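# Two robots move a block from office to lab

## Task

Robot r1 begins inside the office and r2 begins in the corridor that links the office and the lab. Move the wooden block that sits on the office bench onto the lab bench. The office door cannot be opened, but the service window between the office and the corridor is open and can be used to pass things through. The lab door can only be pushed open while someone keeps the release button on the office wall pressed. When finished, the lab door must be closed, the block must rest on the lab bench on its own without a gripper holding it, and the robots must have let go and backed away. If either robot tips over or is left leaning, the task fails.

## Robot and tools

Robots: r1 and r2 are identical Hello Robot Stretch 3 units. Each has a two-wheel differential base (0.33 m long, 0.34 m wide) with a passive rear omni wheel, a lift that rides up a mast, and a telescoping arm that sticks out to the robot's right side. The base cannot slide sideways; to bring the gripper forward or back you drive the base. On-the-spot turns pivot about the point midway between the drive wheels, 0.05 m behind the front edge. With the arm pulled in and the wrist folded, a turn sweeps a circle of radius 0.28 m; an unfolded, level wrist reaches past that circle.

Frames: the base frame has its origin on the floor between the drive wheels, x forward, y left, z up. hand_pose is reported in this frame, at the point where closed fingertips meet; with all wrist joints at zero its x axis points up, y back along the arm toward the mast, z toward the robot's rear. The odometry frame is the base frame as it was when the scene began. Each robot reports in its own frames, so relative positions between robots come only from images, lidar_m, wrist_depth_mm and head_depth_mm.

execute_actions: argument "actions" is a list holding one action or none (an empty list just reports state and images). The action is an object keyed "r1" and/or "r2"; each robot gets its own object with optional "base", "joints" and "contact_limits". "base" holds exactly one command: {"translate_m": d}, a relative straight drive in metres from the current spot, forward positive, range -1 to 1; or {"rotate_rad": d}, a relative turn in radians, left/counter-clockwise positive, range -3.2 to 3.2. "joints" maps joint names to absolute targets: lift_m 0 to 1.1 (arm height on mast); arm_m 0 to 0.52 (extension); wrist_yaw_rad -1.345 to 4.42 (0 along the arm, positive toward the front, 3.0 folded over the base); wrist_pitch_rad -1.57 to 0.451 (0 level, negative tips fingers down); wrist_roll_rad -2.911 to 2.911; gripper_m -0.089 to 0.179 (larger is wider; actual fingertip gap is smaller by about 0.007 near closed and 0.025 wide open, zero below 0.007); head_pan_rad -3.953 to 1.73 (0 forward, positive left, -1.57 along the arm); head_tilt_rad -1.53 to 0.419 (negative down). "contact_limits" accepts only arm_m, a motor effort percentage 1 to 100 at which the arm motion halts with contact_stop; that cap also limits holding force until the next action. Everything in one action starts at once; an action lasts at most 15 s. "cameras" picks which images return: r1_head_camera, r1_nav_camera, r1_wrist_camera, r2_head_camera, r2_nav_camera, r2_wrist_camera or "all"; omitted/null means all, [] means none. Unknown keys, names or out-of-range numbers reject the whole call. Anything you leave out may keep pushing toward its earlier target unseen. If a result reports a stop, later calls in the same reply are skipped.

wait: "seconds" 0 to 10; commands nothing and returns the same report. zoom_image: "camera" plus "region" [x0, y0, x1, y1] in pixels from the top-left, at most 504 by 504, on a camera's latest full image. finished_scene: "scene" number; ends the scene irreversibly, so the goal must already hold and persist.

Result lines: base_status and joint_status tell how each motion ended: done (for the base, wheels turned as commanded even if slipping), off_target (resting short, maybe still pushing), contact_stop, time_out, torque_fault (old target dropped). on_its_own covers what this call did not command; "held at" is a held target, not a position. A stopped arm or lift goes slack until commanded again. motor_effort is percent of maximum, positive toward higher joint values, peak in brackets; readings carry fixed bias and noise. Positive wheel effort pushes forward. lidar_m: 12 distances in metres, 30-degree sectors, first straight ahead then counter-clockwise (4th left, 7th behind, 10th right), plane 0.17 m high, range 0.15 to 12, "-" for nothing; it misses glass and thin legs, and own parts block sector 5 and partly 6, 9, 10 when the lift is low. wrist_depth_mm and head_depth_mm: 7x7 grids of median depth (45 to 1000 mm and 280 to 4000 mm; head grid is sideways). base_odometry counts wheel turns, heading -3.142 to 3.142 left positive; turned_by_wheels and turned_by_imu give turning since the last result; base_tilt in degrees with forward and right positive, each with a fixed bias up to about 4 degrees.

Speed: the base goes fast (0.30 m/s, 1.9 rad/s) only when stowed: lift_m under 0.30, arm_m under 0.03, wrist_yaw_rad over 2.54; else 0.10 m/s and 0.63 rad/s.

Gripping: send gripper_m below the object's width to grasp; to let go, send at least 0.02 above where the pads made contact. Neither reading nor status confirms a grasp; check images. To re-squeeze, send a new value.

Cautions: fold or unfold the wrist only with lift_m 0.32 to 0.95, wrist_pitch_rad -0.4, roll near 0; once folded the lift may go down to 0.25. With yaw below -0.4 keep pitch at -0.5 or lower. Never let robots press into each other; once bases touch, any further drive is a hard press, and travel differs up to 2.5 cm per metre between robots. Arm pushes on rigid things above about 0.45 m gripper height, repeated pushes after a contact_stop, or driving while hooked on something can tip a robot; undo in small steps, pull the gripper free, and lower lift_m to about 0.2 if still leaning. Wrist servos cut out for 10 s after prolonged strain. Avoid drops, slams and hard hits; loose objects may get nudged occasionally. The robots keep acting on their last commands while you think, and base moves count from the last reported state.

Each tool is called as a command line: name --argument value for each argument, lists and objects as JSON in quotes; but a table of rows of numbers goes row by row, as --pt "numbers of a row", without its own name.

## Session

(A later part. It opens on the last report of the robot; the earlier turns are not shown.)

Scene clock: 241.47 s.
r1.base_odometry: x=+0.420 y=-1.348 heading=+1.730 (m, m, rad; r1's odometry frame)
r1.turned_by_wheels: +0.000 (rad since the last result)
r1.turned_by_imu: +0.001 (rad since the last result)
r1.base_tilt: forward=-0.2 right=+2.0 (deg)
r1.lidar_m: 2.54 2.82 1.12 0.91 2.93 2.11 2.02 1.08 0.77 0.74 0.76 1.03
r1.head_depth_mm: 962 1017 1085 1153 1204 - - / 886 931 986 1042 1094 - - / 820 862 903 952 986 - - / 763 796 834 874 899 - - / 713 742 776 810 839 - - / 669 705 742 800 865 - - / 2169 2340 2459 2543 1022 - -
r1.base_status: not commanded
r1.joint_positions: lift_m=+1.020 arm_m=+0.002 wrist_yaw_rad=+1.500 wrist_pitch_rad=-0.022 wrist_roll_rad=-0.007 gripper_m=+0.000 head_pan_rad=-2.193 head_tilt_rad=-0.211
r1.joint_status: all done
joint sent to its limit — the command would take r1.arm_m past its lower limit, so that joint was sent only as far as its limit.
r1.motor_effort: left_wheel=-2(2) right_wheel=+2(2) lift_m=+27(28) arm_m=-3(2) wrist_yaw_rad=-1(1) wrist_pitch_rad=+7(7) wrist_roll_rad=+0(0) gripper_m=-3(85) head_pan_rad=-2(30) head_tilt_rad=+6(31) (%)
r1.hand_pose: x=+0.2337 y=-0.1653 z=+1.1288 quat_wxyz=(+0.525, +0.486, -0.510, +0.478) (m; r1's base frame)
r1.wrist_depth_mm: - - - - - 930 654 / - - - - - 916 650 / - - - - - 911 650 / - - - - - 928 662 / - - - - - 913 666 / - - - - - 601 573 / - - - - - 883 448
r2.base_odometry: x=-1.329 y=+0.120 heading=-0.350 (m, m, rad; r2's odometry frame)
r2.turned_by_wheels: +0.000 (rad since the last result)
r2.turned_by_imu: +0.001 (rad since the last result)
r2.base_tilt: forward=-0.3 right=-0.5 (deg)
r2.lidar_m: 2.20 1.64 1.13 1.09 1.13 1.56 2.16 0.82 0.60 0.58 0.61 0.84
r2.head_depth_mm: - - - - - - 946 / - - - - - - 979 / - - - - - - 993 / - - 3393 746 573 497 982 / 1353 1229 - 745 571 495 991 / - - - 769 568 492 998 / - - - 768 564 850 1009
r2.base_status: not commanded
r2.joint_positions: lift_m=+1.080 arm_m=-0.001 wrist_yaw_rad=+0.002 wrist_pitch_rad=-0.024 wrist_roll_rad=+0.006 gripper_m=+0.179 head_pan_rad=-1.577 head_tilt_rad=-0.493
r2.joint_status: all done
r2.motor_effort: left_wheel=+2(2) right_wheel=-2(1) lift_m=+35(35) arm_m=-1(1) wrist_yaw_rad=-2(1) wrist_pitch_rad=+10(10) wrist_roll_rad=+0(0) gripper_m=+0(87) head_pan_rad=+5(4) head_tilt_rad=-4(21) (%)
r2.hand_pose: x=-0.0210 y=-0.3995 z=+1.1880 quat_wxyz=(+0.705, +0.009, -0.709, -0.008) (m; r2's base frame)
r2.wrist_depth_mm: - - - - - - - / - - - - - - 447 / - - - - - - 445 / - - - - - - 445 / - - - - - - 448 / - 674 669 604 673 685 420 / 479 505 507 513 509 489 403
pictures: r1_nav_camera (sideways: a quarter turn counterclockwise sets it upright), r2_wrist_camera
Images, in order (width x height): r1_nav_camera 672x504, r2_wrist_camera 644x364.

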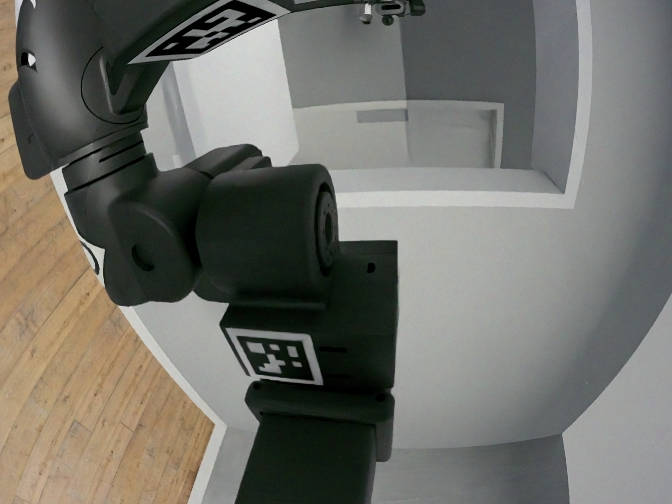

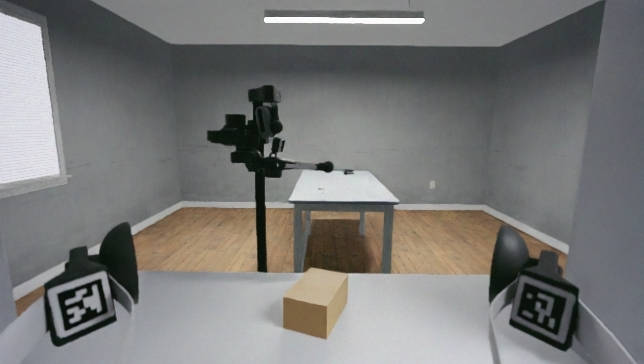

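execute_actions --actions '[{"r2":{"joints":{"lift_m":0.885}},"r1":{"base":{"translate_m":-0.2}}}]' --cameras '["r1_head_camera"]'

execute_actions --actions '[{"r2":{"joints":{"arm_m":0.42}}}]' --cameras '["r2_wrist_camera","r1_nav_camera"]'

Scene clock: 250.00 s.
r1.base_odometry: x=+0.452 y=-1.545 heading=+1.730 (m, m, rad; r1's odometry frame)
r1.turned_by_wheels: +0.000 (rad since the last result)
r1.turned_by_imu: -0.001 (rad since the last result)
r1.base_tilt: forward=-0.2 right=+1.9 (deg)
r1.lidar_m: 2.59 3.02 1.24 0.93 2.65 1.90 1.82 1.09 0.78 0.75 0.77 1.03
r1.head_depth_mm: 969 1027 1089 1162 1214 - - / 894 937 989 1045 1105 - - / 827 865 909 957 991 - - / 768 803 843 883 910 - - / 717 748 782 815 848 - - / 675 702 730 761 779 - - / 636 659 684 711 733 - -
r1.base_status: done
r1.joint_positions: lift_m=+1.020 arm_m=+0.002 wrist_yaw_rad=+1.500 wrist_pitch_rad=-0.022 wrist_roll_rad=-0.007 gripper_m=+0.000 head_pan_rad=-2.193 head_tilt_rad=-0.211
r1.joint_status: not commanded
r1.motor_effort: left_wheel=-1(9) right_wheel=+3(2) lift_m=+27(27) arm_m=-3(3) wrist_yaw_rad=+0(0) wrist_pitch_rad=+7(7) wrist_roll_rad=+0(0) gripper_m=-2(3) head_pan_rad=-2(2) head_tilt_rad=+7(6) (%)
r1.hand_pose: x=+0.2337 y=-0.1653 z=+1.1288 quat_wxyz=(+0.525, +0.486, -0.510, +0.478) (m; r1's base frame)
r1.wrist_depth_mm: - - - - - 901 803 / - - - - - 918 - / - - - - - 935 - / - - - - - 902 - / - - - - - 809 842 / - - - - - 608 553 / - - - - - 916 452
r2.base_odometry: x=-1.329 y=+0.120 heading=-0.350 (m, m, rad; r2's odometry frame)
r2.turned_by_wheels: +0.000 (rad since the last result)
r2.turned_by_imu: +0.001 (rad since the last result)
r2.base_tilt: forward=-0.4 right=-0.5 (deg)
r2.lidar_m: 2.21 1.64 1.12 1.09 1.13 1.55 2.16 0.82 0.60 0.59 0.61 0.84
r2.head_depth_mm: - - - 803 582 487 - / - - 3412 796 603 485 - / - - 3776 760 577 - - / - - 3450 757 572 482 1011 / - - - 780 590 495 992 / - - 3831 774 568 494 1005 / - - - 768 564 850 1014
r2.base_status: not commanded
r2.joint_positions: lift_m=+0.885 arm_m=-0.001 wrist_yaw_rad=+0.002 wrist_pitch_rad=-0.023 wrist_roll_rad=+0.006 gripper_m=+0.179 head_pan_rad=-1.577 head_tilt_rad=-0.494
r2.joint_status: all done
r2.motor_effort: left_wheel=+1(2) right_wheel=-1(2) lift_m=+16(33) arm_m=-1(0) wrist_yaw_rad=-1(2) wrist_pitch_rad=+10(10) wrist_roll_rad=+0(0) gripper_m=+0(1) head_pan_rad=+5(4) head_tilt_rad=-3(3) (%)
r2.hand_pose: x=-0.0210 y=-0.3996 z=+0.9943 quat_wxyz=(+0.705, +0.009, -0.709, -0.008) (m; r2's base frame)
r2.wrist_depth_mm: - - - - - - - / - - - - - - 446 / - - - - - - 445 / - - - 618 - - 443 / 422 435 431 438 440 491 409 / - 290 292 293 296 297 298 / 207 218 220 221 221 212 223
pictures: r1_head_camera (sideways: a quarter turn clockwise sets it upright)
Images, in order (width x height): r1_head_camera 896x504.

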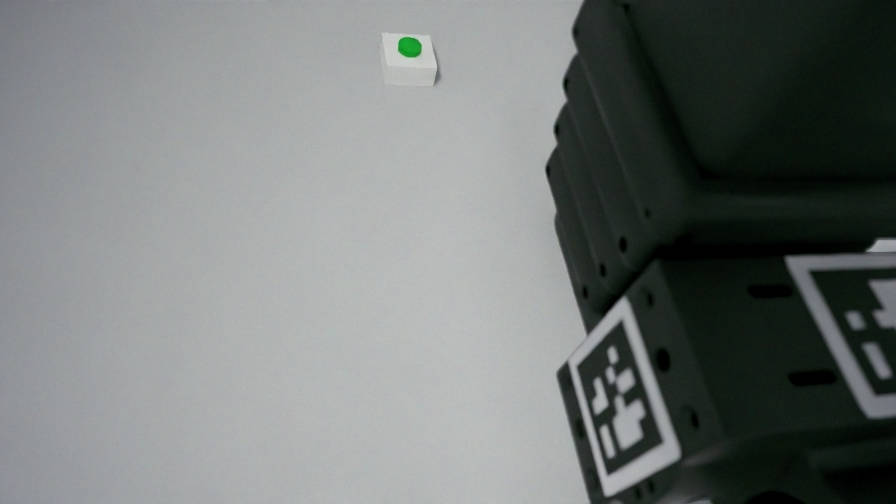

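Scene clock: 254.30 s.
r1.base_odometry: x=+0.452 y=-1.545 heading=+1.730 (m, m, rad; r1's odometry frame)
r1.turned_by_wheels: +0.000 (rad since the last result)
r1.turned_by_imu: +0.000 (rad since the last result)
r1.base_tilt: forward=-0.1 right=+1.9 (deg)
r1.lidar_m: 2.58 3.02 1.24 0.93 2.66 1.90 1.82 1.09 0.78 0.75 0.77 1.04
r1.head_depth_mm: 969 1026 1086 1160 1213 - - / 891 939 993 1047 1104 - - / 827 866 909 957 995 - - / 769 802 841 882 905 - - / 720 747 781 817 846 - - / 675 702 727 759 780 - - / 635 660 684 713 732 - -
r1.base_status: not commanded
r1.joint_positions: lift_m=+1.020 arm_m=+0.002 wrist_yaw_rad=+1.500 wrist_pitch_rad=-0.022 wrist_roll_rad=-0.007 gripper_m=+0.000 head_pan_rad=-2.193 head_tilt_rad=-0.211
r1.joint_status: not commanded
r1.motor_effort: left_wheel=-1(2) right_wheel=+3(1) lift_m=+27(27) arm_m=-3(3) wrist_yaw_rad=+1(0) wrist_pitch_rad=+7(7) wrist_roll_rad=+0(0) gripper_m=-3(2) head_pan_rad=-2(2) head_tilt_rad=+6(6) (%)
r1.hand_pose: x=+0.2337 y=-0.1653 z=+1.1288 quat_wxyz=(+0.525, +0.486, -0.510, +0.478) (m; r1's base frame)
r1.wrist_depth_mm: - - - - - 933 795 / - - - - - 901 - / - - - - - 940 - / - - - - - 937 - / - - - - - 809 855 / - - - - - 608 554 / - - - - - 906 449
r2.base_odometry: x=-1.329 y=+0.120 heading=-0.350 (m, m, rad; r2's odometry frame)
r2.turned_by_wheels: +0.000 (rad since the last result)
r2.turned_by_imu: +0.001 (rad since the last result)
r2.base_tilt: forward=-0.3 right=-0.5 (deg)
r2.lidar_m: 2.21 1.64 1.12 1.09 1.13 1.55 2.16 0.82 0.61 0.59 0.61 0.84
r2.head_depth_mm: - - - 844 - - 971 / - - 3669 - 559 485 963 / - - 3116 684 575 500 968 / - - 3406 741 571 496 982 / - - - 776 570 494 994 / - - 3848 775 568 492 1001 / - - - 765 565 849 1016
r2.base_status: not commanded
r2.joint_positions: lift_m=+0.885 arm_m=+0.420 wrist_yaw_rad=+0.001 wrist_pitch_rad=-0.023 wrist_roll_rad=+0.006 gripper_m=+0.179 head_pan_rad=-1.577 head_tilt_rad=-0.494
r2.joint_status: all done
r2.motor_effort: left_wheel=+2(2) right_wheel=-2(1) lift_m=+16(16) arm_m=+3(4) wrist_yaw_rad=-1(1) wrist_pitch_rad=+10(10) wrist_roll_rad=+0(0) gripper_m=+0(0) head_pan_rad=+5(5) head_tilt_rad=-3(3) (%)
r2.hand_pose: x=-0.0213 y=-0.8202 z=+0.9943 quat_wxyz=(+0.705, +0.008, -0.709, -0.008) (m; r2's base frame)
r2.wrist_depth_mm: - 811 - - - - - / - 603 - - - - - / - - - - - - - / - - - - - - - / - - - - - - - / - 287 287 171 291 293 - / 205 216 128 129 143 208 220
pictures: r1_nav_camera (sideways: a quarter turn counterclockwise sets it upright), r2_wrist_camera
Images, in order (width x height): r1_nav_camera 672x504, r2_wrist_camera 644x364.

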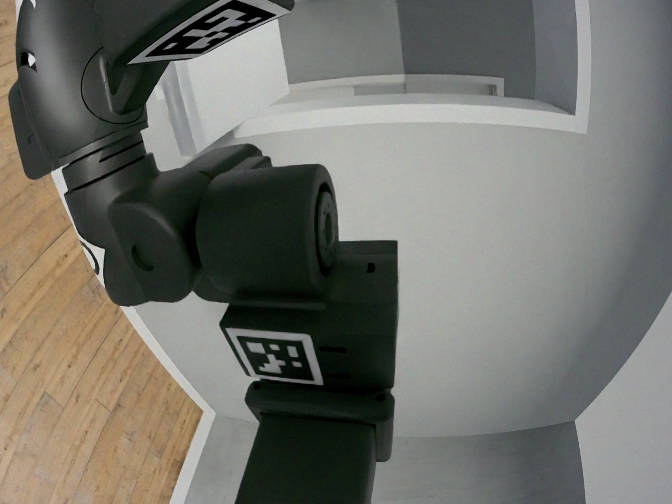

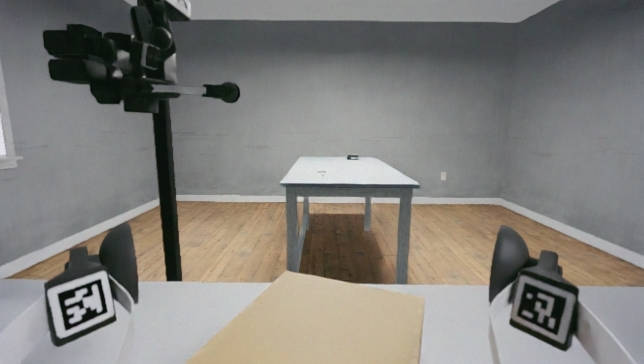

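execute_actions --actions '[{"r2":{"joints":{"arm_m":0.385,"lift_m":0.865,"wrist_yaw_rad":-0.2}}}]' --cameras '["r2_wrist_camera","r2_head_camera"]'

Scene clock: 259.43 s.
r1.base_odometry: x=+0.452 y=-1.545 heading=+1.730 (m, m, rad; r1's odometry frame)
r1.turned_by_wheels: +0.000 (rad since the last result)
r1.turned_by_imu: +0.000 (rad since the last result)
r1.base_tilt: forward=-0.2 right=+1.9 (deg)
r1.lidar_m: 2.58 3.03 1.24 0.93 2.66 1.91 1.82 1.09 0.78 0.75 0.77 1.03
r1.head_depth_mm: 970 1029 1087 1161 1214 - - / 892 938 991 1049 1104 - - / 825 866 910 959 991 - - / 768 804 839 879 905 - - / 718 750 780 815 846 - - / 674 702 728 759 781 - - / 636 660 684 710 733 - -
r1.base_status: not commanded
r1.joint_positions: lift_m=+1.020 arm_m=+0.002 wrist_yaw_rad=+1.500 wrist_pitch_rad=-0.022 wrist_roll_rad=-0.007 gripper_m=+0.000 head_pan_rad=-2.193 head_tilt_rad=-0.211
r1.joint_status: not commanded
r1.motor_effort: left_wheel=-2(2) right_wheel=+3(2) lift_m=+27(27) arm_m=-3(3) wrist_yaw_rad=+0(1) wrist_pitch_rad=+7(7) wrist_roll_rad=+0(0) gripper_m=-2(2) head_pan_rad=-2(2) head_tilt_rad=+7(7) (%)
r1.hand_pose: x=+0.2337 y=-0.1653 z=+1.1288 quat_wxyz=(+0.525, +0.486, -0.510, +0.478) (m; r1's base frame)
r1.wrist_depth_mm: - - - - - 927 795 / - - - - - 938 - / - - - - - 923 - / - - - - - 916 - / - - - - - 812 855 / - - - - - 620 550 / - - - - - 901 454
r2.base_odometry: x=-1.329 y=+0.120 heading=-0.350 (m, m, rad; r2's odometry frame)
r2.turned_by_wheels: +0.000 (rad since the last result)
r2.turned_by_imu: +0.001 (rad since the last result)
r2.base_tilt: forward=-0.3 right=-0.5 (deg)
r2.lidar_m: 2.21 1.64 1.12 1.08 1.13 1.55 2.16 0.82 0.60 0.58 0.61 0.84
r2.head_depth_mm: - - - 823 - - 997 / - - 3492 - 577 485 964 / - - 3738 - 576 500 971 / - - 3532 755 571 497 982 / - - - 776 569 493 994 / - - 3779 770 566 493 1000 / - - - 769 565 848 1016
r2.base_status: not commanded
r2.joint_positions: lift_m=+0.865 arm_m=+0.385 wrist_yaw_rad=-0.196 wrist_pitch_rad=-0.011 wrist_roll_rad=+0.012 gripper_m=+0.179 head_pan_rad=-1.577 head_tilt_rad=-0.494
r2.joint_status: all done
r2.motor_effort: left_wheel=+2(3) right_wheel=-2(2) lift_m=+15(18) arm_m=-4(4) wrist_yaw_rad=-2(4) wrist_pitch_rad=+5(10) wrist_roll_rad=-2(2) gripper_m=+0(0) head_pan_rad=+4(5) head_tilt_rad=-3(3) (%)
r2.hand_pose: x=-0.0714 y=-0.7814 z=+0.9772 quat_wxyz=(+0.699, -0.065, -0.708, -0.073) (m; r2's base frame)
r2.wrist_depth_mm: 669 - - - - - - / 563 - - - - - - / - - - - - - - / - - - - - - - / - - - - - - - / - 136 136 158 258 261 259 / 101 102 102 135 194 184 193
pictures: r2_head_camera (sideways: a quarter turn clockwise sets it upright), r2_wrist_camera
Images, in order (width x height): r2_head_camera 896x504, r2_wrist_camera 644x364.

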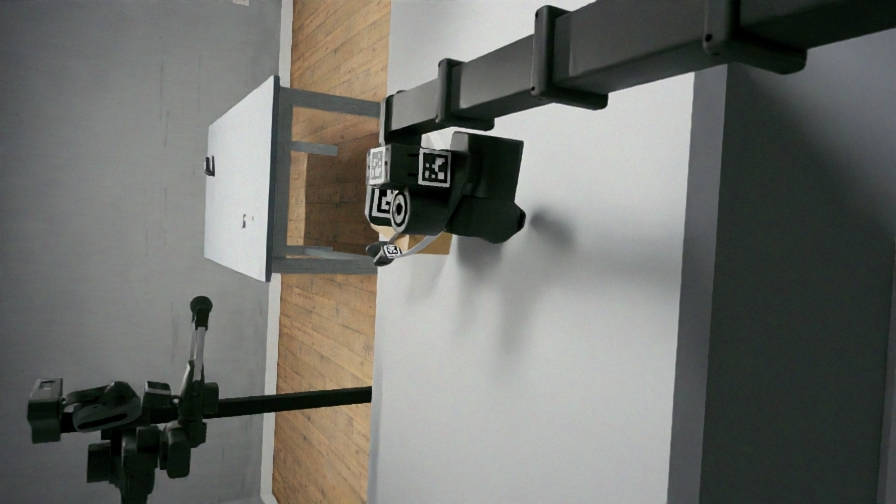

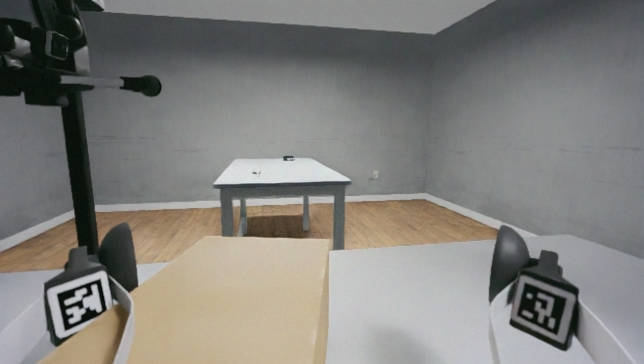

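execute_actions --actions '[{"r2":{"base":{"translate_m":0.05},"joints":{"arm_m":0.34,"lift_m":0.872}}}]' --cameras '["r2_wrist_camera","r2_head_camera"]'

Scene clock: 265.23 s.
r1.base_odometry: x=+0.452 y=-1.545 heading=+1.730 (m, m, rad; r1's odometry frame)
r1.turned_by_wheels: +0.000 (rad since the last result)
r1.turned_by_imu: +0.001 (rad since the last result)
r1.base_tilt: forward=-0.2 right=+2.0 (deg)
r1.lidar_m: 2.58 3.03 1.24 0.93 2.66 1.90 1.82 1.09 0.78 0.75 0.77 1.04
r1.head_depth_mm: 973 1026 1088 1160 1211 - - / 891 937 991 1046 1108 - - / 827 865 911 958 994 - - / 769 801 840 881 907 - - / 719 748 780 818 848 - - / 676 701 729 759 783 - - / 636 660 684 711 733 - -
r1.base_status: not commanded
r1.joint_positions: lift_m=+1.020 arm_m=+0.002 wrist_yaw_rad=+1.500 wrist_pitch_rad=-0.022 wrist_roll_rad=-0.007 gripper_m=+0.000 head_pan_rad=-2.193 head_tilt_rad=-0.211
r1.joint_status: not commanded
r1.motor_effort: left_wheel=-2(2) right_wheel=+2(2) lift_m=+27(27) arm_m=-3(3) wrist_yaw_rad=-1(1) wrist_pitch_rad=+7(7) wrist_roll_rad=+0(0) gripper_m=-2(3) head_pan_rad=-2(2) head_tilt_rad=+6(6) (%)
r1.hand_pose: x=+0.2337 y=-0.1653 z=+1.1288 quat_wxyz=(+0.525, +0.486, -0.510, +0.478) (m; r1's base frame)
r1.wrist_depth_mm: - - - - - 932 800 / - - - - - 917 - / - - - - - 919 - / - - - - - 912 - / - - - - - 814 850 / - - - - - 606 552 / - - - - - 911 455
r2.base_odometry: x=-1.282 y=+0.103 heading=-0.349 (m, m, rad; r2's odometry frame)
r2.turned_by_wheels: +0.000 (rad since the last result)
r2.turned_by_imu: +0.001 (rad since the last result)
r2.base_tilt: forward=-0.3 right=-0.4 (deg)
r2.lidar_m: 2.16 1.64 1.12 1.08 1.13 1.55 2.17 0.82 0.61 0.58 0.61 0.84
r2.head_depth_mm: - - - 846 - - 978 / - - 3526 845 556 486 961 / - - 3651 - 556 499 973 / - - 3690 763 573 498 990 / - - - 775 570 495 994 / 1348 1502 3828 771 567 493 1001 / - - - 767 564 851 1015
r2.base_status: done
r2.joint_positions: lift_m=+0.872 arm_m=+0.340 wrist_yaw_rad=-0.198 wrist_pitch_rad=-0.014 wrist_roll_rad=+0.010 gripper_m=+0.179 head_pan_rad=-1.577 head_tilt_rad=-0.494
r2.joint_status: all done
r2.motor_effort: left_wheel=+2(6) right_wheel=-1(4) lift_m=+35(38) arm_m=-4(6) wrist_yaw_rad=-2(2) wrist_pitch_rad=+6(6) wrist_roll_rad=-2(2) gripper_m=+0(0) head_pan_rad=+5(4) head_tilt_rad=-2(3) (%)
r2.hand_pose: x=-0.0719 y=-0.7362 z=+0.9826 quat_wxyz=(+0.700, -0.065, -0.707, -0.075) (m; r2's base frame)
r2.wrist_depth_mm: 707 - - - - - - / 595 - - - - - - / - - - - - - - / - - - - - - - / - - - 222 404 - - / - 267 236 148 253 271 271 / 190 200 141 137 184 193 203
pictures: r2_head_camera (sideways: a quarter turn clockwise sets it upright), r2_wrist_camera
Images, in order (width x height): r2_head_camera 896x504, r2_wrist_camera 644x364.

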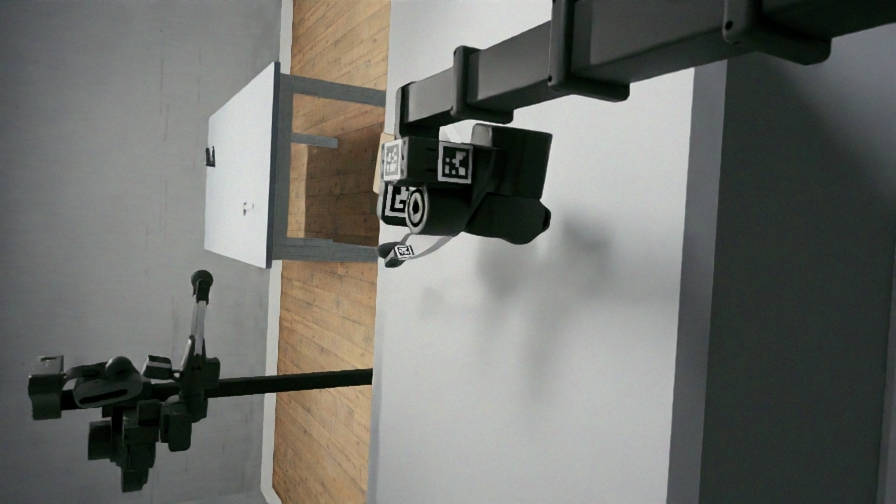

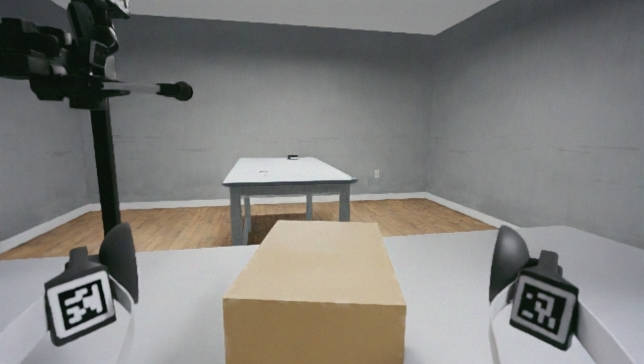

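execute_actions --actions '[{"r2":{"joints":{"arm_m":0.375}}}]' --cameras '[]'

execute_actions --actions '[{"r2":{"joints":{"gripper_m":0.038}}}]' --cameras '["r2_wrist_camera"]'

execute_actions --actions '[{"r2":{"joints":{"lift_m":0.93}}}]' --cameras '["r2_wrist_camera"]'

Scene clock: 269.40 s.
r1.base_odometry: x=+0.452 y=-1.545 heading=+1.730 (m, m, rad; r1's odometry frame)
r1.turned_by_wheels: +0.000 (rad since the last result)
r1.turned_by_imu: +0.000 (rad since the last result)
r1.base_tilt: forward=-0.1 right=+1.9 (deg)
r1.lidar_m: 2.59 3.02 1.24 0.93 2.66 1.90 1.83 1.09 0.78 0.75 0.77 1.04
r1.head_depth_mm: 969 1028 1089 1160 1215 - - / 894 939 991 1046 1104 - - / 825 865 909 960 996 - - / 769 802 840 881 907 - - / 719 750 781 818 847 - - / 675 701 729 762 783 - - / 636 660 683 710 733 - -
r1.base_status: not commanded
r1.joint_positions: lift_m=+1.020 arm_m=+0.002 wrist_yaw_rad=+1.500 wrist_pitch_rad=-0.022 wrist_roll_rad=-0.007 gripper_m=+0.000 head_pan_rad=-2.193 head_tilt_rad=-0.211
r1.joint_status: not commanded
r1.motor_effort: left_wheel=-2(2) right_wheel=+2(2) lift_m=+27(27) arm_m=-3(3) wrist_yaw_rad=+0(1) wrist_pitch_rad=+7(7) wrist_roll_rad=+0(0) gripper_m=-3(3) head_pan_rad=-2(3) head_tilt_rad=+6(6) (%)
r1.hand_pose: x=+0.2337 y=-0.1653 z=+1.1288 quat_wxyz=(+0.525, +0.486, -0.510, +0.478) (m; r1's base frame)
r1.wrist_depth_mm: - - - - - 925 783 / - - - - - 924 - / - - - - - 919 - / - - - - - 910 - / - - - - - 828 865 / - - - - - 611 546 / - - - - - 914 451
r2.base_odometry: x=-1.282 y=+0.103 heading=-0.349 (m, m, rad; r2's odometry frame)
r2.turned_by_wheels: +0.000 (rad since the last result)
r2.turned_by_imu: +0.001 (rad since the last result)
r2.base_tilt: forward=-0.3 right=-0.6 (deg)
r2.lidar_m: 2.16 1.64 1.12 1.08 1.13 1.55 2.16 0.82 0.61 0.58 0.61 0.84
r2.head_depth_mm: - - - 840 - - 981 / - - 3474 - 568 483 963 / - - 3925 - 576 500 976 / - - 3695 781 573 494 981 / - - - 775 569 494 999 / 1354 1479 3922 772 569 493 1002 / - - - 763 563 849 1016
r2.base_status: not commanded
r2.joint_positions: lift_m=+0.872 arm_m=+0.375 wrist_yaw_rad=-0.198 wrist_pitch_rad=-0.014 wrist_roll_rad=+0.010 gripper_m=+0.179 head_pan_rad=-1.577 head_tilt_rad=-0.494
r2.joint_status: all done
r2.motor_effort: left_wheel=+2(2) right_wheel=-1(2) lift_m=+34(35) arm_m=+4(4) wrist_yaw_rad=-2(1) wrist_pitch_rad=+7(6) wrist_roll_rad=-1(2) gripper_m=+0(0) head_pan_rad=+5(5) head_tilt_rad=-3(3) (%)
r2.hand_pose: x=-0.0719 y=-0.7705 z=+0.9826 quat_wxyz=(+0.700, -0.065, -0.707, -0.075) (m; r2's base frame)
r2.wrist_depth_mm: 669 - - - - - - / 561 - - - - - - / - - - - - - - / - - - - - - - / - - - - - - - / - 267 252 147 170 270 271 / 190 200 116 111 111 192 202
pictures: none
No camera images: the call's "cameras" was empty. Leave "cameras" out to get every camera's image.

Scene clock: 271.30 s.
r1.base_odometry: x=+0.452 y=-1.545 heading=+1.730 (m, m, rad; r1's odometry frame)
r1.turned_by_wheels: +0.000 (rad since the last result)
r1.turned_by_imu: +0.000 (rad since the last result)
r1.base_tilt: forward=-0.2 right=+1.9 (deg)
r1.lidar_m: 2.58 3.02 1.24 0.93 2.65 1.91 1.83 1.09 0.78 0.75 0.77 1.04
r1.head_depth_mm: 969 1027 1089 1154 1214 - - / 890 939 990 1044 1104 - - / 824 867 910 959 993 - - / 768 804 841 883 907 - - / 719 749 781 817 848 - - / 675 700 729 760 783 - - / 636 658 683 710 732 - -
r1.base_status: not commanded
r1.joint_positions: lift_m=+1.020 arm_m=+0.002 wrist_yaw_rad=+1.500 wrist_pitch_rad=-0.022 wrist_roll_rad=-0.007 gripper_m=+0.000 head_pan_rad=-2.193 head_tilt_rad=-0.211
r1.joint_status: not commanded
r1.motor_effort: left_wheel=-2(2) right_wheel=+2(2) lift_m=+27(27) arm_m=-3(3) wrist_yaw_rad=+0(0) wrist_pitch_rad=+6(7) wrist_roll_rad=+0(0) gripper_m=-2(2) head_pan_rad=-3(3) head_tilt_rad=+6(6) (%)
r1.hand_pose: x=+0.2337 y=-0.1653 z=+1.1288 quat_wxyz=(+0.525, +0.486, -0.510, +0.478) (m; r1's base frame)
r1.wrist_depth_mm: - - - - - 952 804 / - - - - - 917 - / - - - - - 914 - / - - - - - 933 - / - - - - - 814 839 / - - - - - 612 555 / - - - - - 900 457
r2.base_odometry: x=-1.282 y=+0.103 heading=-0.349 (m, m, rad; r2's odometry frame)
r2.turned_by_wheels: +0.000 (rad since the last result)
r2.turned_by_imu: +0.000 (rad since the last result)
r2.base_tilt: forward=-0.3 right=-0.5 (deg)
r2.lidar_m: 2.16 1.64 1.13 1.08 1.13 1.55 2.16 0.82 0.61 0.59 0.61 0.84
r2.head_depth_mm: - - - 849 - - 982 / - - 3443 - 567 484 960 / - - 3739 - 577 499 972 / - - 3672 785 572 497 979 / - - - 779 568 494 993 / 1357 1476 3857 770 567 492 1001 / - - - 766 564 854 1018
r2.base_status: not commanded
r2.joint_positions: lift_m=+0.872 arm_m=+0.375 wrist_yaw_rad=-0.200 wrist_pitch_rad=-0.012 wrist_roll_rad=+0.006 gripper_m=+0.039 head_pan_rad=-1.577 head_tilt_rad=-0.494
r2.joint_status: all done
r2.motor_effort: left_wheel=+1(2) right_wheel=-1(2) lift_m=+34(35) arm_m=+3(3) wrist_yaw_rad=-1(1) wrist_pitch_rad=+6(6) wrist_roll_rad=+0(1) gripper_m=-20(96) head_pan_rad=+4(5) head_tilt_rad=-3(3) (%)
r2.hand_pose: x=-0.0723 y=-0.7704 z=+0.9830 quat_wxyz=(+0.701, -0.066, -0.706, -0.075) (m; r2's base frame)
r2.wrist_depth_mm: 672 - - - - - - / 565 - - - - - - / - - - - - - - / - - - - - - - / - - - - - - - / 265 268 149 149 149 272 276 / 199 201 111 112 124 204 205
pictures: r2_wrist_camera
Images, in order (width x height): r2_wrist_camera 644x364.

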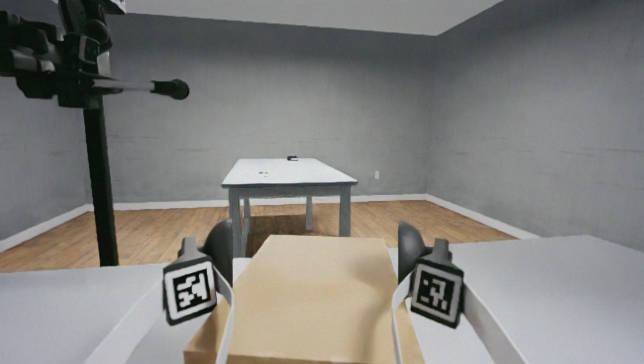

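Scene clock: 272.67 s.
r1.base_odometry: x=+0.452 y=-1.545 heading=+1.730 (m, m, rad; r1's odometry frame)
r1.turned_by_wheels: +0.000 (rad since the last result)
r1.turned_by_imu: +0.000 (rad since the last result)
r1.base_tilt: forward=-0.1 right=+2.0 (deg)
r1.lidar_m: 2.59 3.03 1.24 0.93 2.65 1.91 1.82 1.09 0.78 0.75 0.77 1.04
r1.head_depth_mm: 972 1027 1087 1160 1217 - - / 892 938 991 1045 1105 - - / 827 865 908 958 994 - - / 770 801 842 882 905 - - / 719 749 781 815 847 - - / 675 702 730 760 781 - - / 637 659 683 711 732 - -
r1.base_status: not commanded
r1.joint_positions: lift_m=+1.020 arm_m=+0.002 wrist_yaw_rad=+1.500 wrist_pitch_rad=-0.022 wrist_roll_rad=-0.007 gripper_m=+0.000 head_pan_rad=-2.193 head_tilt_rad=-0.211
r1.joint_status: not commanded
r1.motor_effort: left_wheel=-2(2) right_wheel=+2(2) lift_m=+28(27) arm_m=-3(3) wrist_yaw_rad=-1(0) wrist_pitch_rad=+7(7) wrist_roll_rad=+0(0) gripper_m=-2(3) head_pan_rad=-2(2) head_tilt_rad=+6(6) (%)
r1.hand_pose: x=+0.2337 y=-0.1653 z=+1.1288 quat_wxyz=(+0.525, +0.486, -0.510, +0.478) (m; r1's base frame)
r1.wrist_depth_mm: - - - - - 929 789 / - - - - - 905 - / - - - - - 934 - / - - - - - 921 - / - - - - - 818 851 / - - - - - 608 555 / - - - - - 898 452
r2.base_odometry: x=-1.282 y=+0.103 heading=-0.349 (m, m, rad; r2's odometry frame)
r2.turned_by_wheels: +0.000 (rad since the last result)
r2.turned_by_imu: +0.000 (rad since the last result)
r2.base_tilt: forward=-0.3 right=-0.5 (deg)
r2.lidar_m: 2.16 1.64 1.12 1.08 1.13 1.55 2.16 0.82 0.61 0.58 0.61 0.84
r2.head_depth_mm: - - - - 538 502 952 / - - 2372 736 579 485 959 / - - 2362 710 575 499 969 / - - 3704 762 574 496 984 / - - - 779 569 492 993 / 1346 1473 3813 770 569 492 1005 / - - - 765 564 850 1013
r2.base_status: not commanded
r2.joint_positions: lift_m=+0.929 arm_m=+0.375 wrist_yaw_rad=-0.200 wrist_pitch_rad=-0.037 wrist_roll_rad=+0.006 gripper_m=+0.039 head_pan_rad=-1.577 head_tilt_rad=-0.494
r2.joint_status: all done
r2.motor_effort: left_wheel=+2(1) right_wheel=-1(1) lift_m=+36(38) arm_m=+2(3) wrist_yaw_rad=+0(0) wrist_pitch_rad=+16(17) wrist_roll_rad=+0(0) gripper_m=-20(20) head_pan_rad=+4(5) head_tilt_rad=-2(3) (%)
r2.hand_pose: x=-0.0722 y=-0.7697 z=+1.0347 quat_wxyz=(+0.700, -0.058, -0.706, -0.084) (m; r2's base frame)
r2.wrist_depth_mm: 761 - - - - - - / 564 - - - - - - / - - - - - - - / - - - - - - - / - - - - - - - / - - 150 151 152 366 370 / 271 273 110 111 122 278 278
pictures: r2_wrist_camera
Images, in order (width x height): r2_wrist_camera 644x364.

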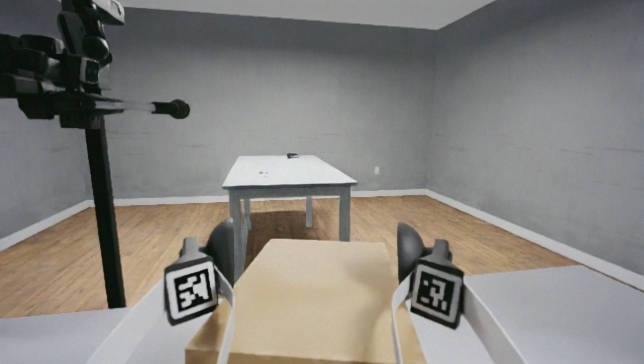

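execute_actions --actions '[{"r2":{"joints":{"lift_m":0.98,"arm_m":0.0}},"r1":{"base":{"translate_m":-0.9},"joints":{"head_pan_rad":-1.57,"head_tilt_rad":-0.2}}}]' --cameras '["r1_head_camera"]'

execute_actions --actions '[{"r2":{"joints":{"wrist_yaw_rad":1.4,"head_pan_rad":0.8,"head_tilt_rad":-0.3}},"r1":{"joints":{"wrist_yaw_rad":0,"lift_m":1.008,"wrist_pitch_rad":0.0}}}]' --cameras '["r1_wrist_camera","r2_nav_camera"]'

execute_actions --actions '[{"r2":{"base":{"translate_m":1.0}},"r1":{"joints":{"arm_m":0.15}}}]' --cameras '["r1_wrist_camera","r2_nav_camera","r2_wrist_camera"]'

Scene clock: 290.13 s.
r1.base_odometry: x=+0.594 y=-2.434 heading=+1.730 (m, m, rad; r1's odometry frame)
r1.turned_by_wheels: +0.000 (rad since the last result)
r1.turned_by_imu: -0.005 (rad since the last result)
r1.base_tilt: forward=-0.2 right=+2.0 (deg)
r1.lidar_m: 2.68 1.42 1.54 3.53 1.35 0.97 0.92 0.95 0.81 0.77 0.80 1.06
r1.head_depth_mm: 644 675 707 746 786 819 - / 645 676 709 745 786 821 - / 645 675 709 748 789 828 - / 647 678 711 725 790 837 889 / 647 678 712 750 793 839 889 / 649 678 713 750 792 838 888 / 649 680 714 753 794 826 -
r1.base_status: done
r1.joint_positions: lift_m=+1.020 arm_m=+0.002 wrist_yaw_rad=+1.500 wrist_pitch_rad=-0.022 wrist_roll_rad=-0.007 gripper_m=+0.000 head_pan_rad=-1.577 head_tilt_rad=-0.211
r1.joint_status: all done
r1.motor_effort: left_wheel=-1(9) right_wheel=+1(2) lift_m=+27(27) arm_m=-3(3) wrist_yaw_rad=+0(1) wrist_pitch_rad=+7(7) wrist_roll_rad=+0(0) gripper_m=-3(2) head_pan_rad=+3(26) head_tilt_rad=+6(6) (%)
r1.hand_pose: x=+0.2337 y=-0.1653 z=+1.1288 quat_wxyz=(+0.525, +0.486, -0.510, +0.478) (m; r1's base frame)
r1.wrist_depth_mm: - - - - - - 674 / - - - - - - 686 / - - - - - - 685 / - - - - - - 675 / - - - - - 903 685 / - - - - - 960 674 / - - - - - 956 675
r2.base_odometry: x=-1.282 y=+0.103 heading=-0.349 (m, m, rad; r2's odometry frame)
r2.turned_by_wheels: +0.000 (rad since the last result)
r2.turned_by_imu: +0.003 (rad since the last result)
r2.base_tilt: forward=-0.3 right=-0.4 (deg)
r2.lidar_m: 2.16 1.64 1.12 1.08 1.13 1.56 2.16 0.83 0.61 0.58 0.61 0.84
r2.head_depth_mm: - - - 845 - - - / - - 3433 837 - - - / - - 3731 833 - - - / - - 3635 787 574 496 958 / - - - 776 571 494 994 / - - - 772 568 492 1003 / - - - 766 564 856 1017
r2.base_status: not commanded
r2.joint_positions: lift_m=+0.979 arm_m=+0.000 wrist_yaw_rad=-0.200 wrist_pitch_rad=-0.038 wrist_roll_rad=+0.006 gripper_m=+0.039 head_pan_rad=-1.577 head_tilt_rad=-0.494
r2.joint_status: all done
r2.motor_effort: left_wheel=+1(2) right_wheel=-1(1) lift_m=+36(38) arm_m=-4(4) wrist_yaw_rad=+0(0) wrist_pitch_rad=+16(16) wrist_roll_rad=+0(0) gripper_m=-19(20) head_pan_rad=+5(5) head_tilt_rad=-2(3) (%)
r2.hand_pose: x=-0.0722 y=-0.3954 z=+1.0845 quat_wxyz=(+0.700, -0.057, -0.706, -0.084) (m; r2's base frame)
r2.wrist_depth_mm: - - - - - - 395 / - - - - - - 410 / - - - - - - 416 / - - - - - 538 436 / - - - 675 751 551 452 / 455 456 150 151 152 465 459 / 345 348 110 111 121 355 352
pictures: r1_head_camera (sideways: a quarter turn clockwise sets it upright)
Images, in order (width x height): r1_head_camera 896x504.

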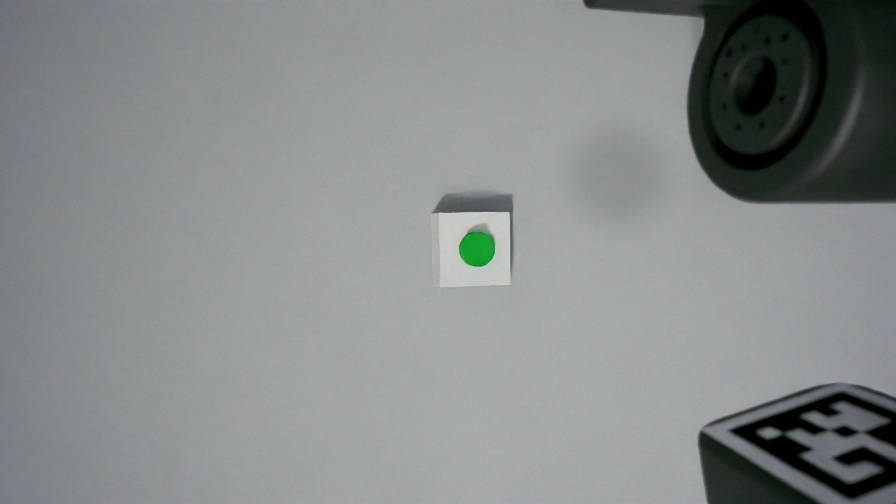

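Scene clock: 291.93 s.
r1.base_odometry: x=+0.594 y=-2.434 heading=+1.730 (m, m, rad; r1's odometry frame)
r1.turned_by_wheels: +0.000 (rad since the last result)
r1.turned_by_imu: +0.000 (rad since the last result)
r1.base_tilt: forward=-0.1 right=+1.9 (deg)
r1.lidar_m: 2.67 1.42 1.54 3.51 1.35 0.96 0.92 0.95 0.81 0.77 0.80 1.07
r1.head_depth_mm: 644 674 708 745 783 824 - / 645 675 709 745 779 - - / 644 677 711 744 783 - - / 646 677 709 726 791 835 890 / 648 678 712 749 791 839 891 / 648 679 714 750 792 839 889 / 649 679 714 753 794 841 894
r1.base_status: not commanded
r1.joint_positions: lift_m=+1.008 arm_m=+0.002 wrist_yaw_rad=+0.002 wrist_pitch_rad=-0.021 wrist_roll_rad=-0.007 gripper_m=+0.000 head_pan_rad=-1.577 head_tilt_rad=-0.211
r1.joint_status: all done
r1.motor_effort: left_wheel=-1(1) right_wheel=+2(2) lift_m=+17(23) arm_m=-3(3) wrist_yaw_rad=-1(1) wrist_pitch_rad=+7(7) wrist_roll_rad=+0(0) gripper_m=-2(2) head_pan_rad=+2(3) head_tilt_rad=+6(7) (%)
r1.hand_pose: x=-0.0210 y=-0.4029 z=+1.1174 quat_wxyz=(+0.710, +0.009, -0.704, -0.007) (m; r1's base frame)
r1.wrist_depth_mm: 479 487 493 502 513 521 533 / 496 502 513 524 531 540 556 / 518 529 527 534 549 555 575 / 536 530 548 563 572 580 593 / 551 561 578 582 591 605 609 / 578 586 586 - 621 623 646 / 588 601 619 633 640 661 658
r2.base_odometry: x=-1.282 y=+0.103 heading=-0.349 (m, m, rad; r2's odometry frame)
r2.turned_by_wheels: +0.000 (rad since the last result)
r2.turned_by_imu: +0.000 (rad since the last result)
r2.base_tilt: forward=-0.3 right=-0.5 (deg)
r2.lidar_m: 2.16 1.64 1.13 1.08 1.12 1.55 2.16 0.82 0.60 0.58 0.61 0.84
r2.head_depth_mm: 1713 1866 2064 2288 2414 1875 1464 / 1591 1695 1824 1987 2197 1851 1446 / 1471 1584 1716 1869 2063 1856 1440 / 1321 1423 1530 1658 1795 1835 1434 / 1221 1292 1385 1495 1611 1698 1435 / 1117 1184 1171 1256 1346 1452 1427 / 969 1031 1083 1155 1226 1315 1369
r2.base_status: not commanded
r2.joint_positions: lift_m=+0.979 arm_m=+0.000 wrist_yaw_rad=+1.398 wrist_pitch_rad=-0.038 wrist_roll_rad=+0.006 gripper_m=+0.039 head_pan_rad=+0.793 head_tilt_rad=-0.310
r2.joint_status: all done
r2.motor_effort: left_wheel=+2(2) right_wheel=-1(1) lift_m=+36(36) arm_m=-4(4) wrist_yaw_rad=+1(2) wrist_pitch_rad=+16(16) wrist_roll_rad=+0(0) gripper_m=-20(20) head_pan_rad=+4(49) head_tilt_rad=+4(17) (%)
r2.hand_pose: x=+0.2300 y=-0.1893 z=+1.0845 quat_wxyz=(+0.549, +0.466, -0.534, +0.443) (m; r2's base frame)
r2.wrist_depth_mm: - - - - 887 555 406 / - - - - 895 556 420 / - - - - 904 557 437 / - - - - 911 563 449 / - - - - 828 559 459 / - - 150 151 152 493 471 / - - 110 111 122 355 354
pictures: r1_wrist_camera, r2_nav_camera (sideways: a quarter turn counterclockwise sets it upright)
Images, in order (width x height): r1_wrist_camera 644x364, r2_nav_camera 672x504.

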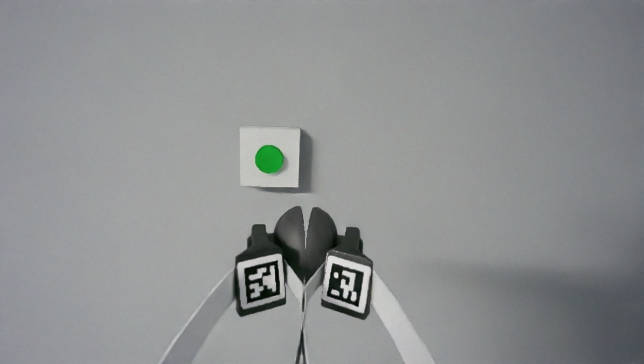

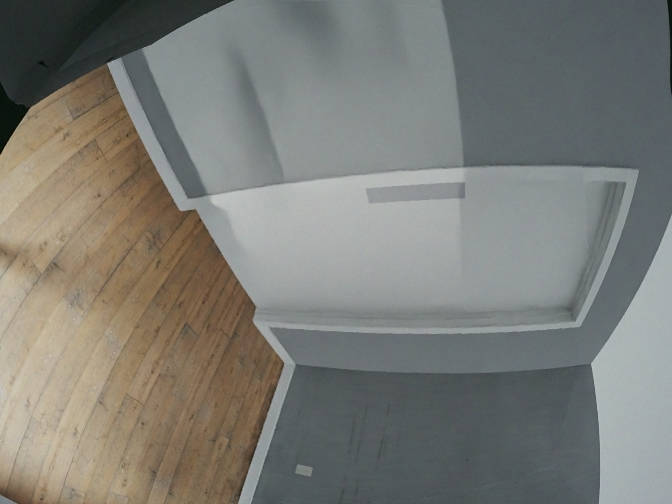

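Scene clock: 303.00 s.
r1.base_odometry: x=+0.594 y=-2.434 heading=+1.730 (m, m, rad; r1's odometry frame)
r1.turned_by_wheels: +0.000 (rad since the last result)
r1.turned_by_imu: +0.001 (rad since the last result)
r1.base_tilt: forward=-0.2 right=+1.9 (deg)
r1.lidar_m: 2.68 1.42 1.54 3.52 1.35 0.96 0.92 0.94 0.81 0.77 0.80 1.06
r1.head_depth_mm: 644 674 708 740 - - 887 / 644 675 709 739 - - 887 / 646 676 709 742 - - 893 / 645 676 710 725 789 835 888 / 648 678 711 749 791 837 891 / 649 677 713 749 792 839 891 / 649 681 715 753 792 840 891
r1.base_status: not commanded
r1.joint_positions: lift_m=+1.008 arm_m=+0.150 wrist_yaw_rad=+0.001 wrist_pitch_rad=-0.021 wrist_roll_rad=-0.007 gripper_m=+0.000 head_pan_rad=-1.577 head_tilt_rad=-0.211
r1.joint_status: all done
r1.motor_effort: left_wheel=-1(1) right_wheel=+1(2) lift_m=+17(18) arm_m=+3(6) wrist_yaw_rad=+0(1) wrist_pitch_rad=+7(7) wrist_roll_rad=+0(0) gripper_m=-2(2) head_pan_rad=+3(3) head_tilt_rad=+6(6) (%)
r1.hand_pose: x=-0.0213 y=-0.5503 z=+1.1174 quat_wxyz=(+0.710, +0.008, -0.704, -0.008) (m; r1's base frame)
r1.wrist_depth_mm: 344 353 356 361 367 375 377 / 355 360 369 374 379 387 393 / 367 373 378 384 398 400 409 / 384 388 357 401 415 417 426 / 397 401 406 415 429 433 444 / 411 415 424 - 445 453 462 / 426 431 440 451 462 466 483
r2.base_odometry: x=-0.342 y=-0.240 heading=-0.349 (m, m, rad; r2's odometry frame)
r2.turned_by_wheels: +0.000 (rad since the last result)
r2.turned_by_imu: +0.000 (rad since the last result)
r2.base_tilt: forward=-0.3 right=-0.5 (deg)
r2.lidar_m: 1.16 1.21 1.20 1.16 1.15 1.54 2.27 0.83 0.61 0.59 0.61 0.85
r2.head_depth_mm: 1118 1158 1212 1263 1326 1382 1406 / 1221 1285 1336 1406 1482 1557 1450 / 1314 1394 1471 1555 1649 1731 1434 / 1229 1329 1418 1538 1665 1758 1440 / 1130 1207 1284 1385 1475 1605 1434 / 1037 1098 1171 1239 1342 1449 1429 / 1007 1076 1141 1218 1305 1403 1409
r2.base_status: done
r2.joint_positions: lift_m=+0.979 arm_m=+0.000 wrist_yaw_rad=+1.398 wrist_pitch_rad=-0.038 wrist_roll_rad=+0.006 gripper_m=+0.039 head_pan_rad=+0.793 head_tilt_rad=-0.310
r2.joint_status: not commanded
r2.motor_effort: left_wheel=+2(6) right_wheel=-2(2) lift_m=+37(36) arm_m=-4(5) wrist_yaw_rad=+1(1) wrist_pitch_rad=+16(16) wrist_roll_rad=+0(0) gripper_m=-20(20) head_pan_rad=+4(5) head_tilt_rad=+4(4) (%)
r2.hand_pose: x=+0.2300 y=-0.1893 z=+1.0845 quat_wxyz=(+0.549, +0.466, -0.534, +0.443) (m; r2's base frame)
r2.wrist_depth_mm: 886 926 968 - 897 546 405 / 909 961 - - 911 565 405 / 931 977 - - 922 564 406 / 935 - - - 927 567 406 / - - - - 846 576 408 / - - 150 151 152 568 414 / - - 110 111 122 547 413
pictures: r1_wrist_camera, r2_nav_camera (sideways: a quarter turn counterclockwise sets it upright), r2_wrist_camera
Images, in order (width x height): r1_wrist_camera 644x364, r2_nav_camera 672x504, r2_wrist_camera 644x364.

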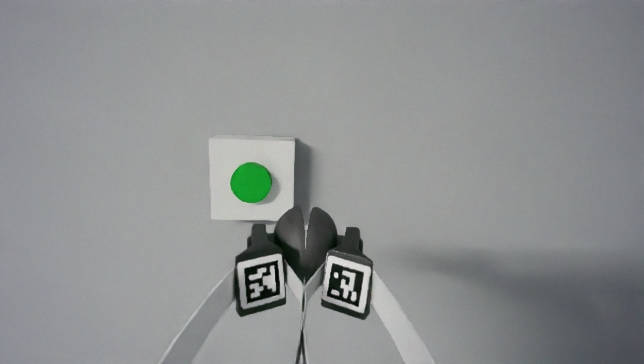

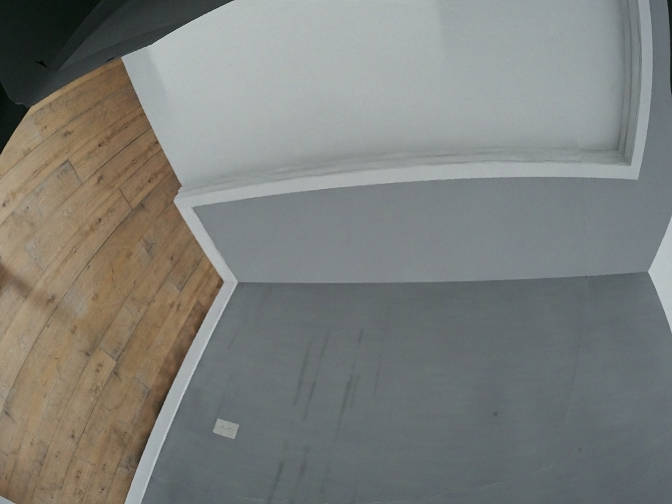

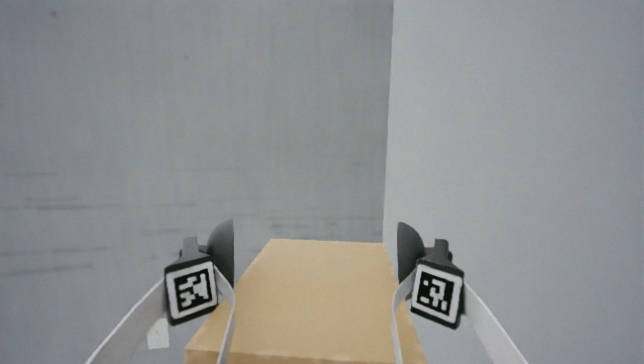

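execute_actions --actions '[{"r2":{"joints":{"head_pan_rad":1.57,"head_tilt_rad":-0.6}},"r1":{"base":{"translate_m":0.056},"joints":{"lift_m":1.012}}}]' --cameras '["r1_wrist_camera","r2_nav_camera","r2_head_camera"]'

Scene clock: 308.77 s.
r1.base_odometry: x=+0.585 y=-2.378 heading=+1.730 (m, m, rad; r1's odometry frame)
r1.turned_by_wheels: +0.000 (rad since the last result)
r1.turned_by_imu: +0.001 (rad since the last result)
r1.base_tilt: forward=-0.1 right=+1.9 (deg)
r1.lidar_m: 2.68 1.37 1.46 3.53 1.43 1.03 0.98 1.01 0.81 0.77 0.79 1.06
r1.head_depth_mm: 642 673 705 734 - - 884 / 643 674 707 734 - - 883 / 644 674 708 729 - - 888 / 645 674 708 740 788 833 885 / 647 675 711 746 789 835 886 / 646 677 710 748 790 838 887 / 648 677 714 750 791 840 890
r1.base_status: done
r1.joint_positions: lift_m=+1.012 arm_m=+0.150 wrist_yaw_rad=+0.001 wrist_pitch_rad=-0.021 wrist_roll_rad=-0.007 gripper_m=+0.000 head_pan_rad=-1.577 head_tilt_rad=-0.211
r1.joint_status: all done
r1.motor_effort: left_wheel=-1(5) right_wheel=+2(6) lift_m=+27(28) arm_m=+4(3) wrist_yaw_rad=-1(1) wrist_pitch_rad=+7(7) wrist_roll_rad=+0(0) gripper_m=-3(3) head_pan_rad=+2(3) head_tilt_rad=+6(6) (%)
r1.hand_pose: x=-0.0213 y=-0.5503 z=+1.1209 quat_wxyz=(+0.710, +0.008, -0.704, -0.008) (m; r1's base frame)
r1.wrist_depth_mm: 344 348 352 358 366 371 379 / 355 362 366 372 381 387 388 / 367 374 377 381 392 398 408 / 379 392 388 358 410 415 422 / 393 401 405 407 426 436 437 / 409 418 417 - 438 450 456 / 424 432 441 446 452 472 485
r2.base_odometry: x=-0.342 y=-0.240 heading=-0.349 (m, m, rad; r2's odometry frame)
r2.turned_by_wheels: +0.000 (rad since the last result)
r2.turned_by_imu: +0.001 (rad since the last result)
r2.base_tilt: forward=-0.3 right=-0.5 (deg)
r2.lidar_m: 1.16 1.21 1.20 1.16 1.15 1.54 2.28 0.83 0.61 0.59 0.62 0.85
r2.head_depth_mm: 947 1050 1184 1341 1534 1438 1207 / 940 1053 1200 1367 1620 1445 1215 / 958 1065 1203 1386 1600 1429 1204 / 956 1073 1214 1389 1606 1431 1194 / 964 1076 1219 1401 1601 1420 1193 / 973 1082 1219 1411 1602 1374 1220 / 934 1030 1090 - - - -
r2.base_status: not commanded
r2.joint_positions: lift_m=+0.979 arm_m=+0.000 wrist_yaw_rad=+1.398 wrist_pitch_rad=-0.038 wrist_roll_rad=+0.006 gripper_m=+0.039 head_pan_rad=+1.563 head_tilt_rad=-0.592
r2.joint_status: all done
r2.motor_effort: left_wheel=+2(2) right_wheel=-2(2) lift_m=+36(37) arm_m=-4(4) wrist_yaw_rad=+1(1) wrist_pitch_rad=+16(16) wrist_roll_rad=+0(1) gripper_m=-20(20) head_pan_rad=+4(47) head_tilt_rad=-3(20) (%)
r2.hand_pose: x=+0.2300 y=-0.1893 z=+1.0845 quat_wxyz=(+0.549, +0.466, -0.534, +0.443) (m; r2's base frame)
r2.wrist_depth_mm: 878 922 954 - 911 552 403 / 897 945 - - 901 561 403 / 933 969 - - 915 562 408 / 957 - - - 922 562 408 / - - - - 850 562 407 / - - 150 151 151 566 412 / - - 110 111 121 546 412
pictures: r1_wrist_camera, r2_head_camera (sideways: a quarter turn clockwise sets it upright), r2_nav_camera (sideways: a quarter turn counterclockwise sets it upright)
Images, in order (width x height): r1_wrist_camera 644x364, r2_head_camera 896x504, r2_nav_camera 672x504.

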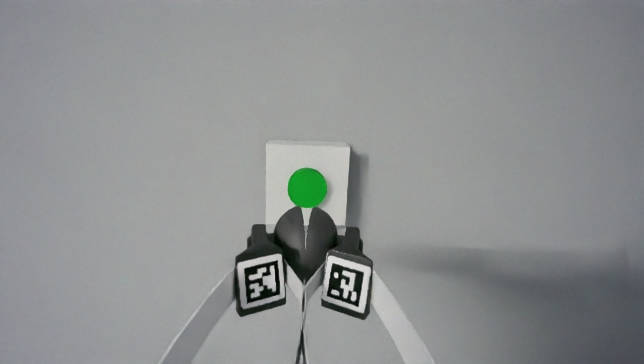

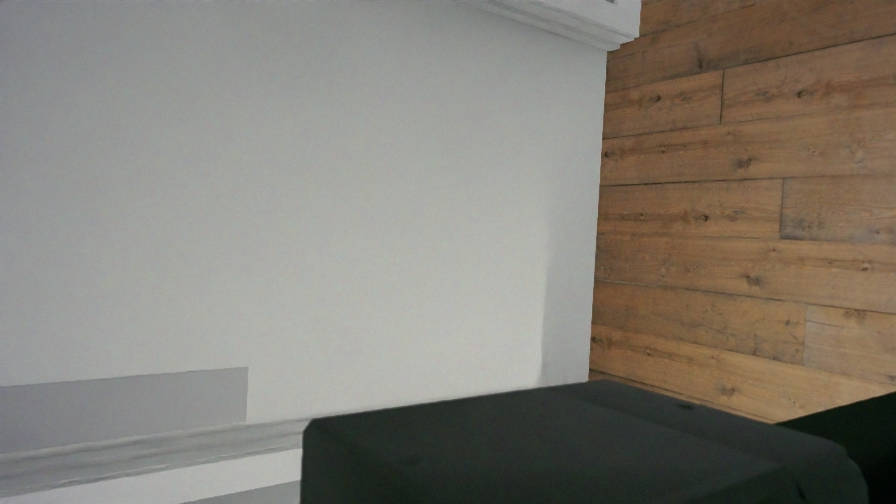

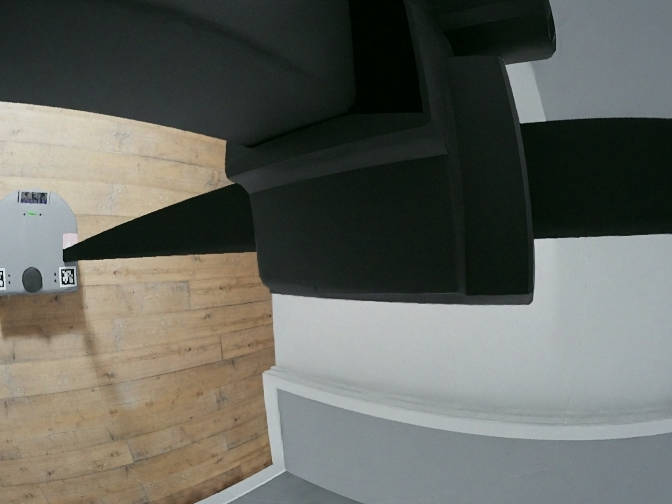

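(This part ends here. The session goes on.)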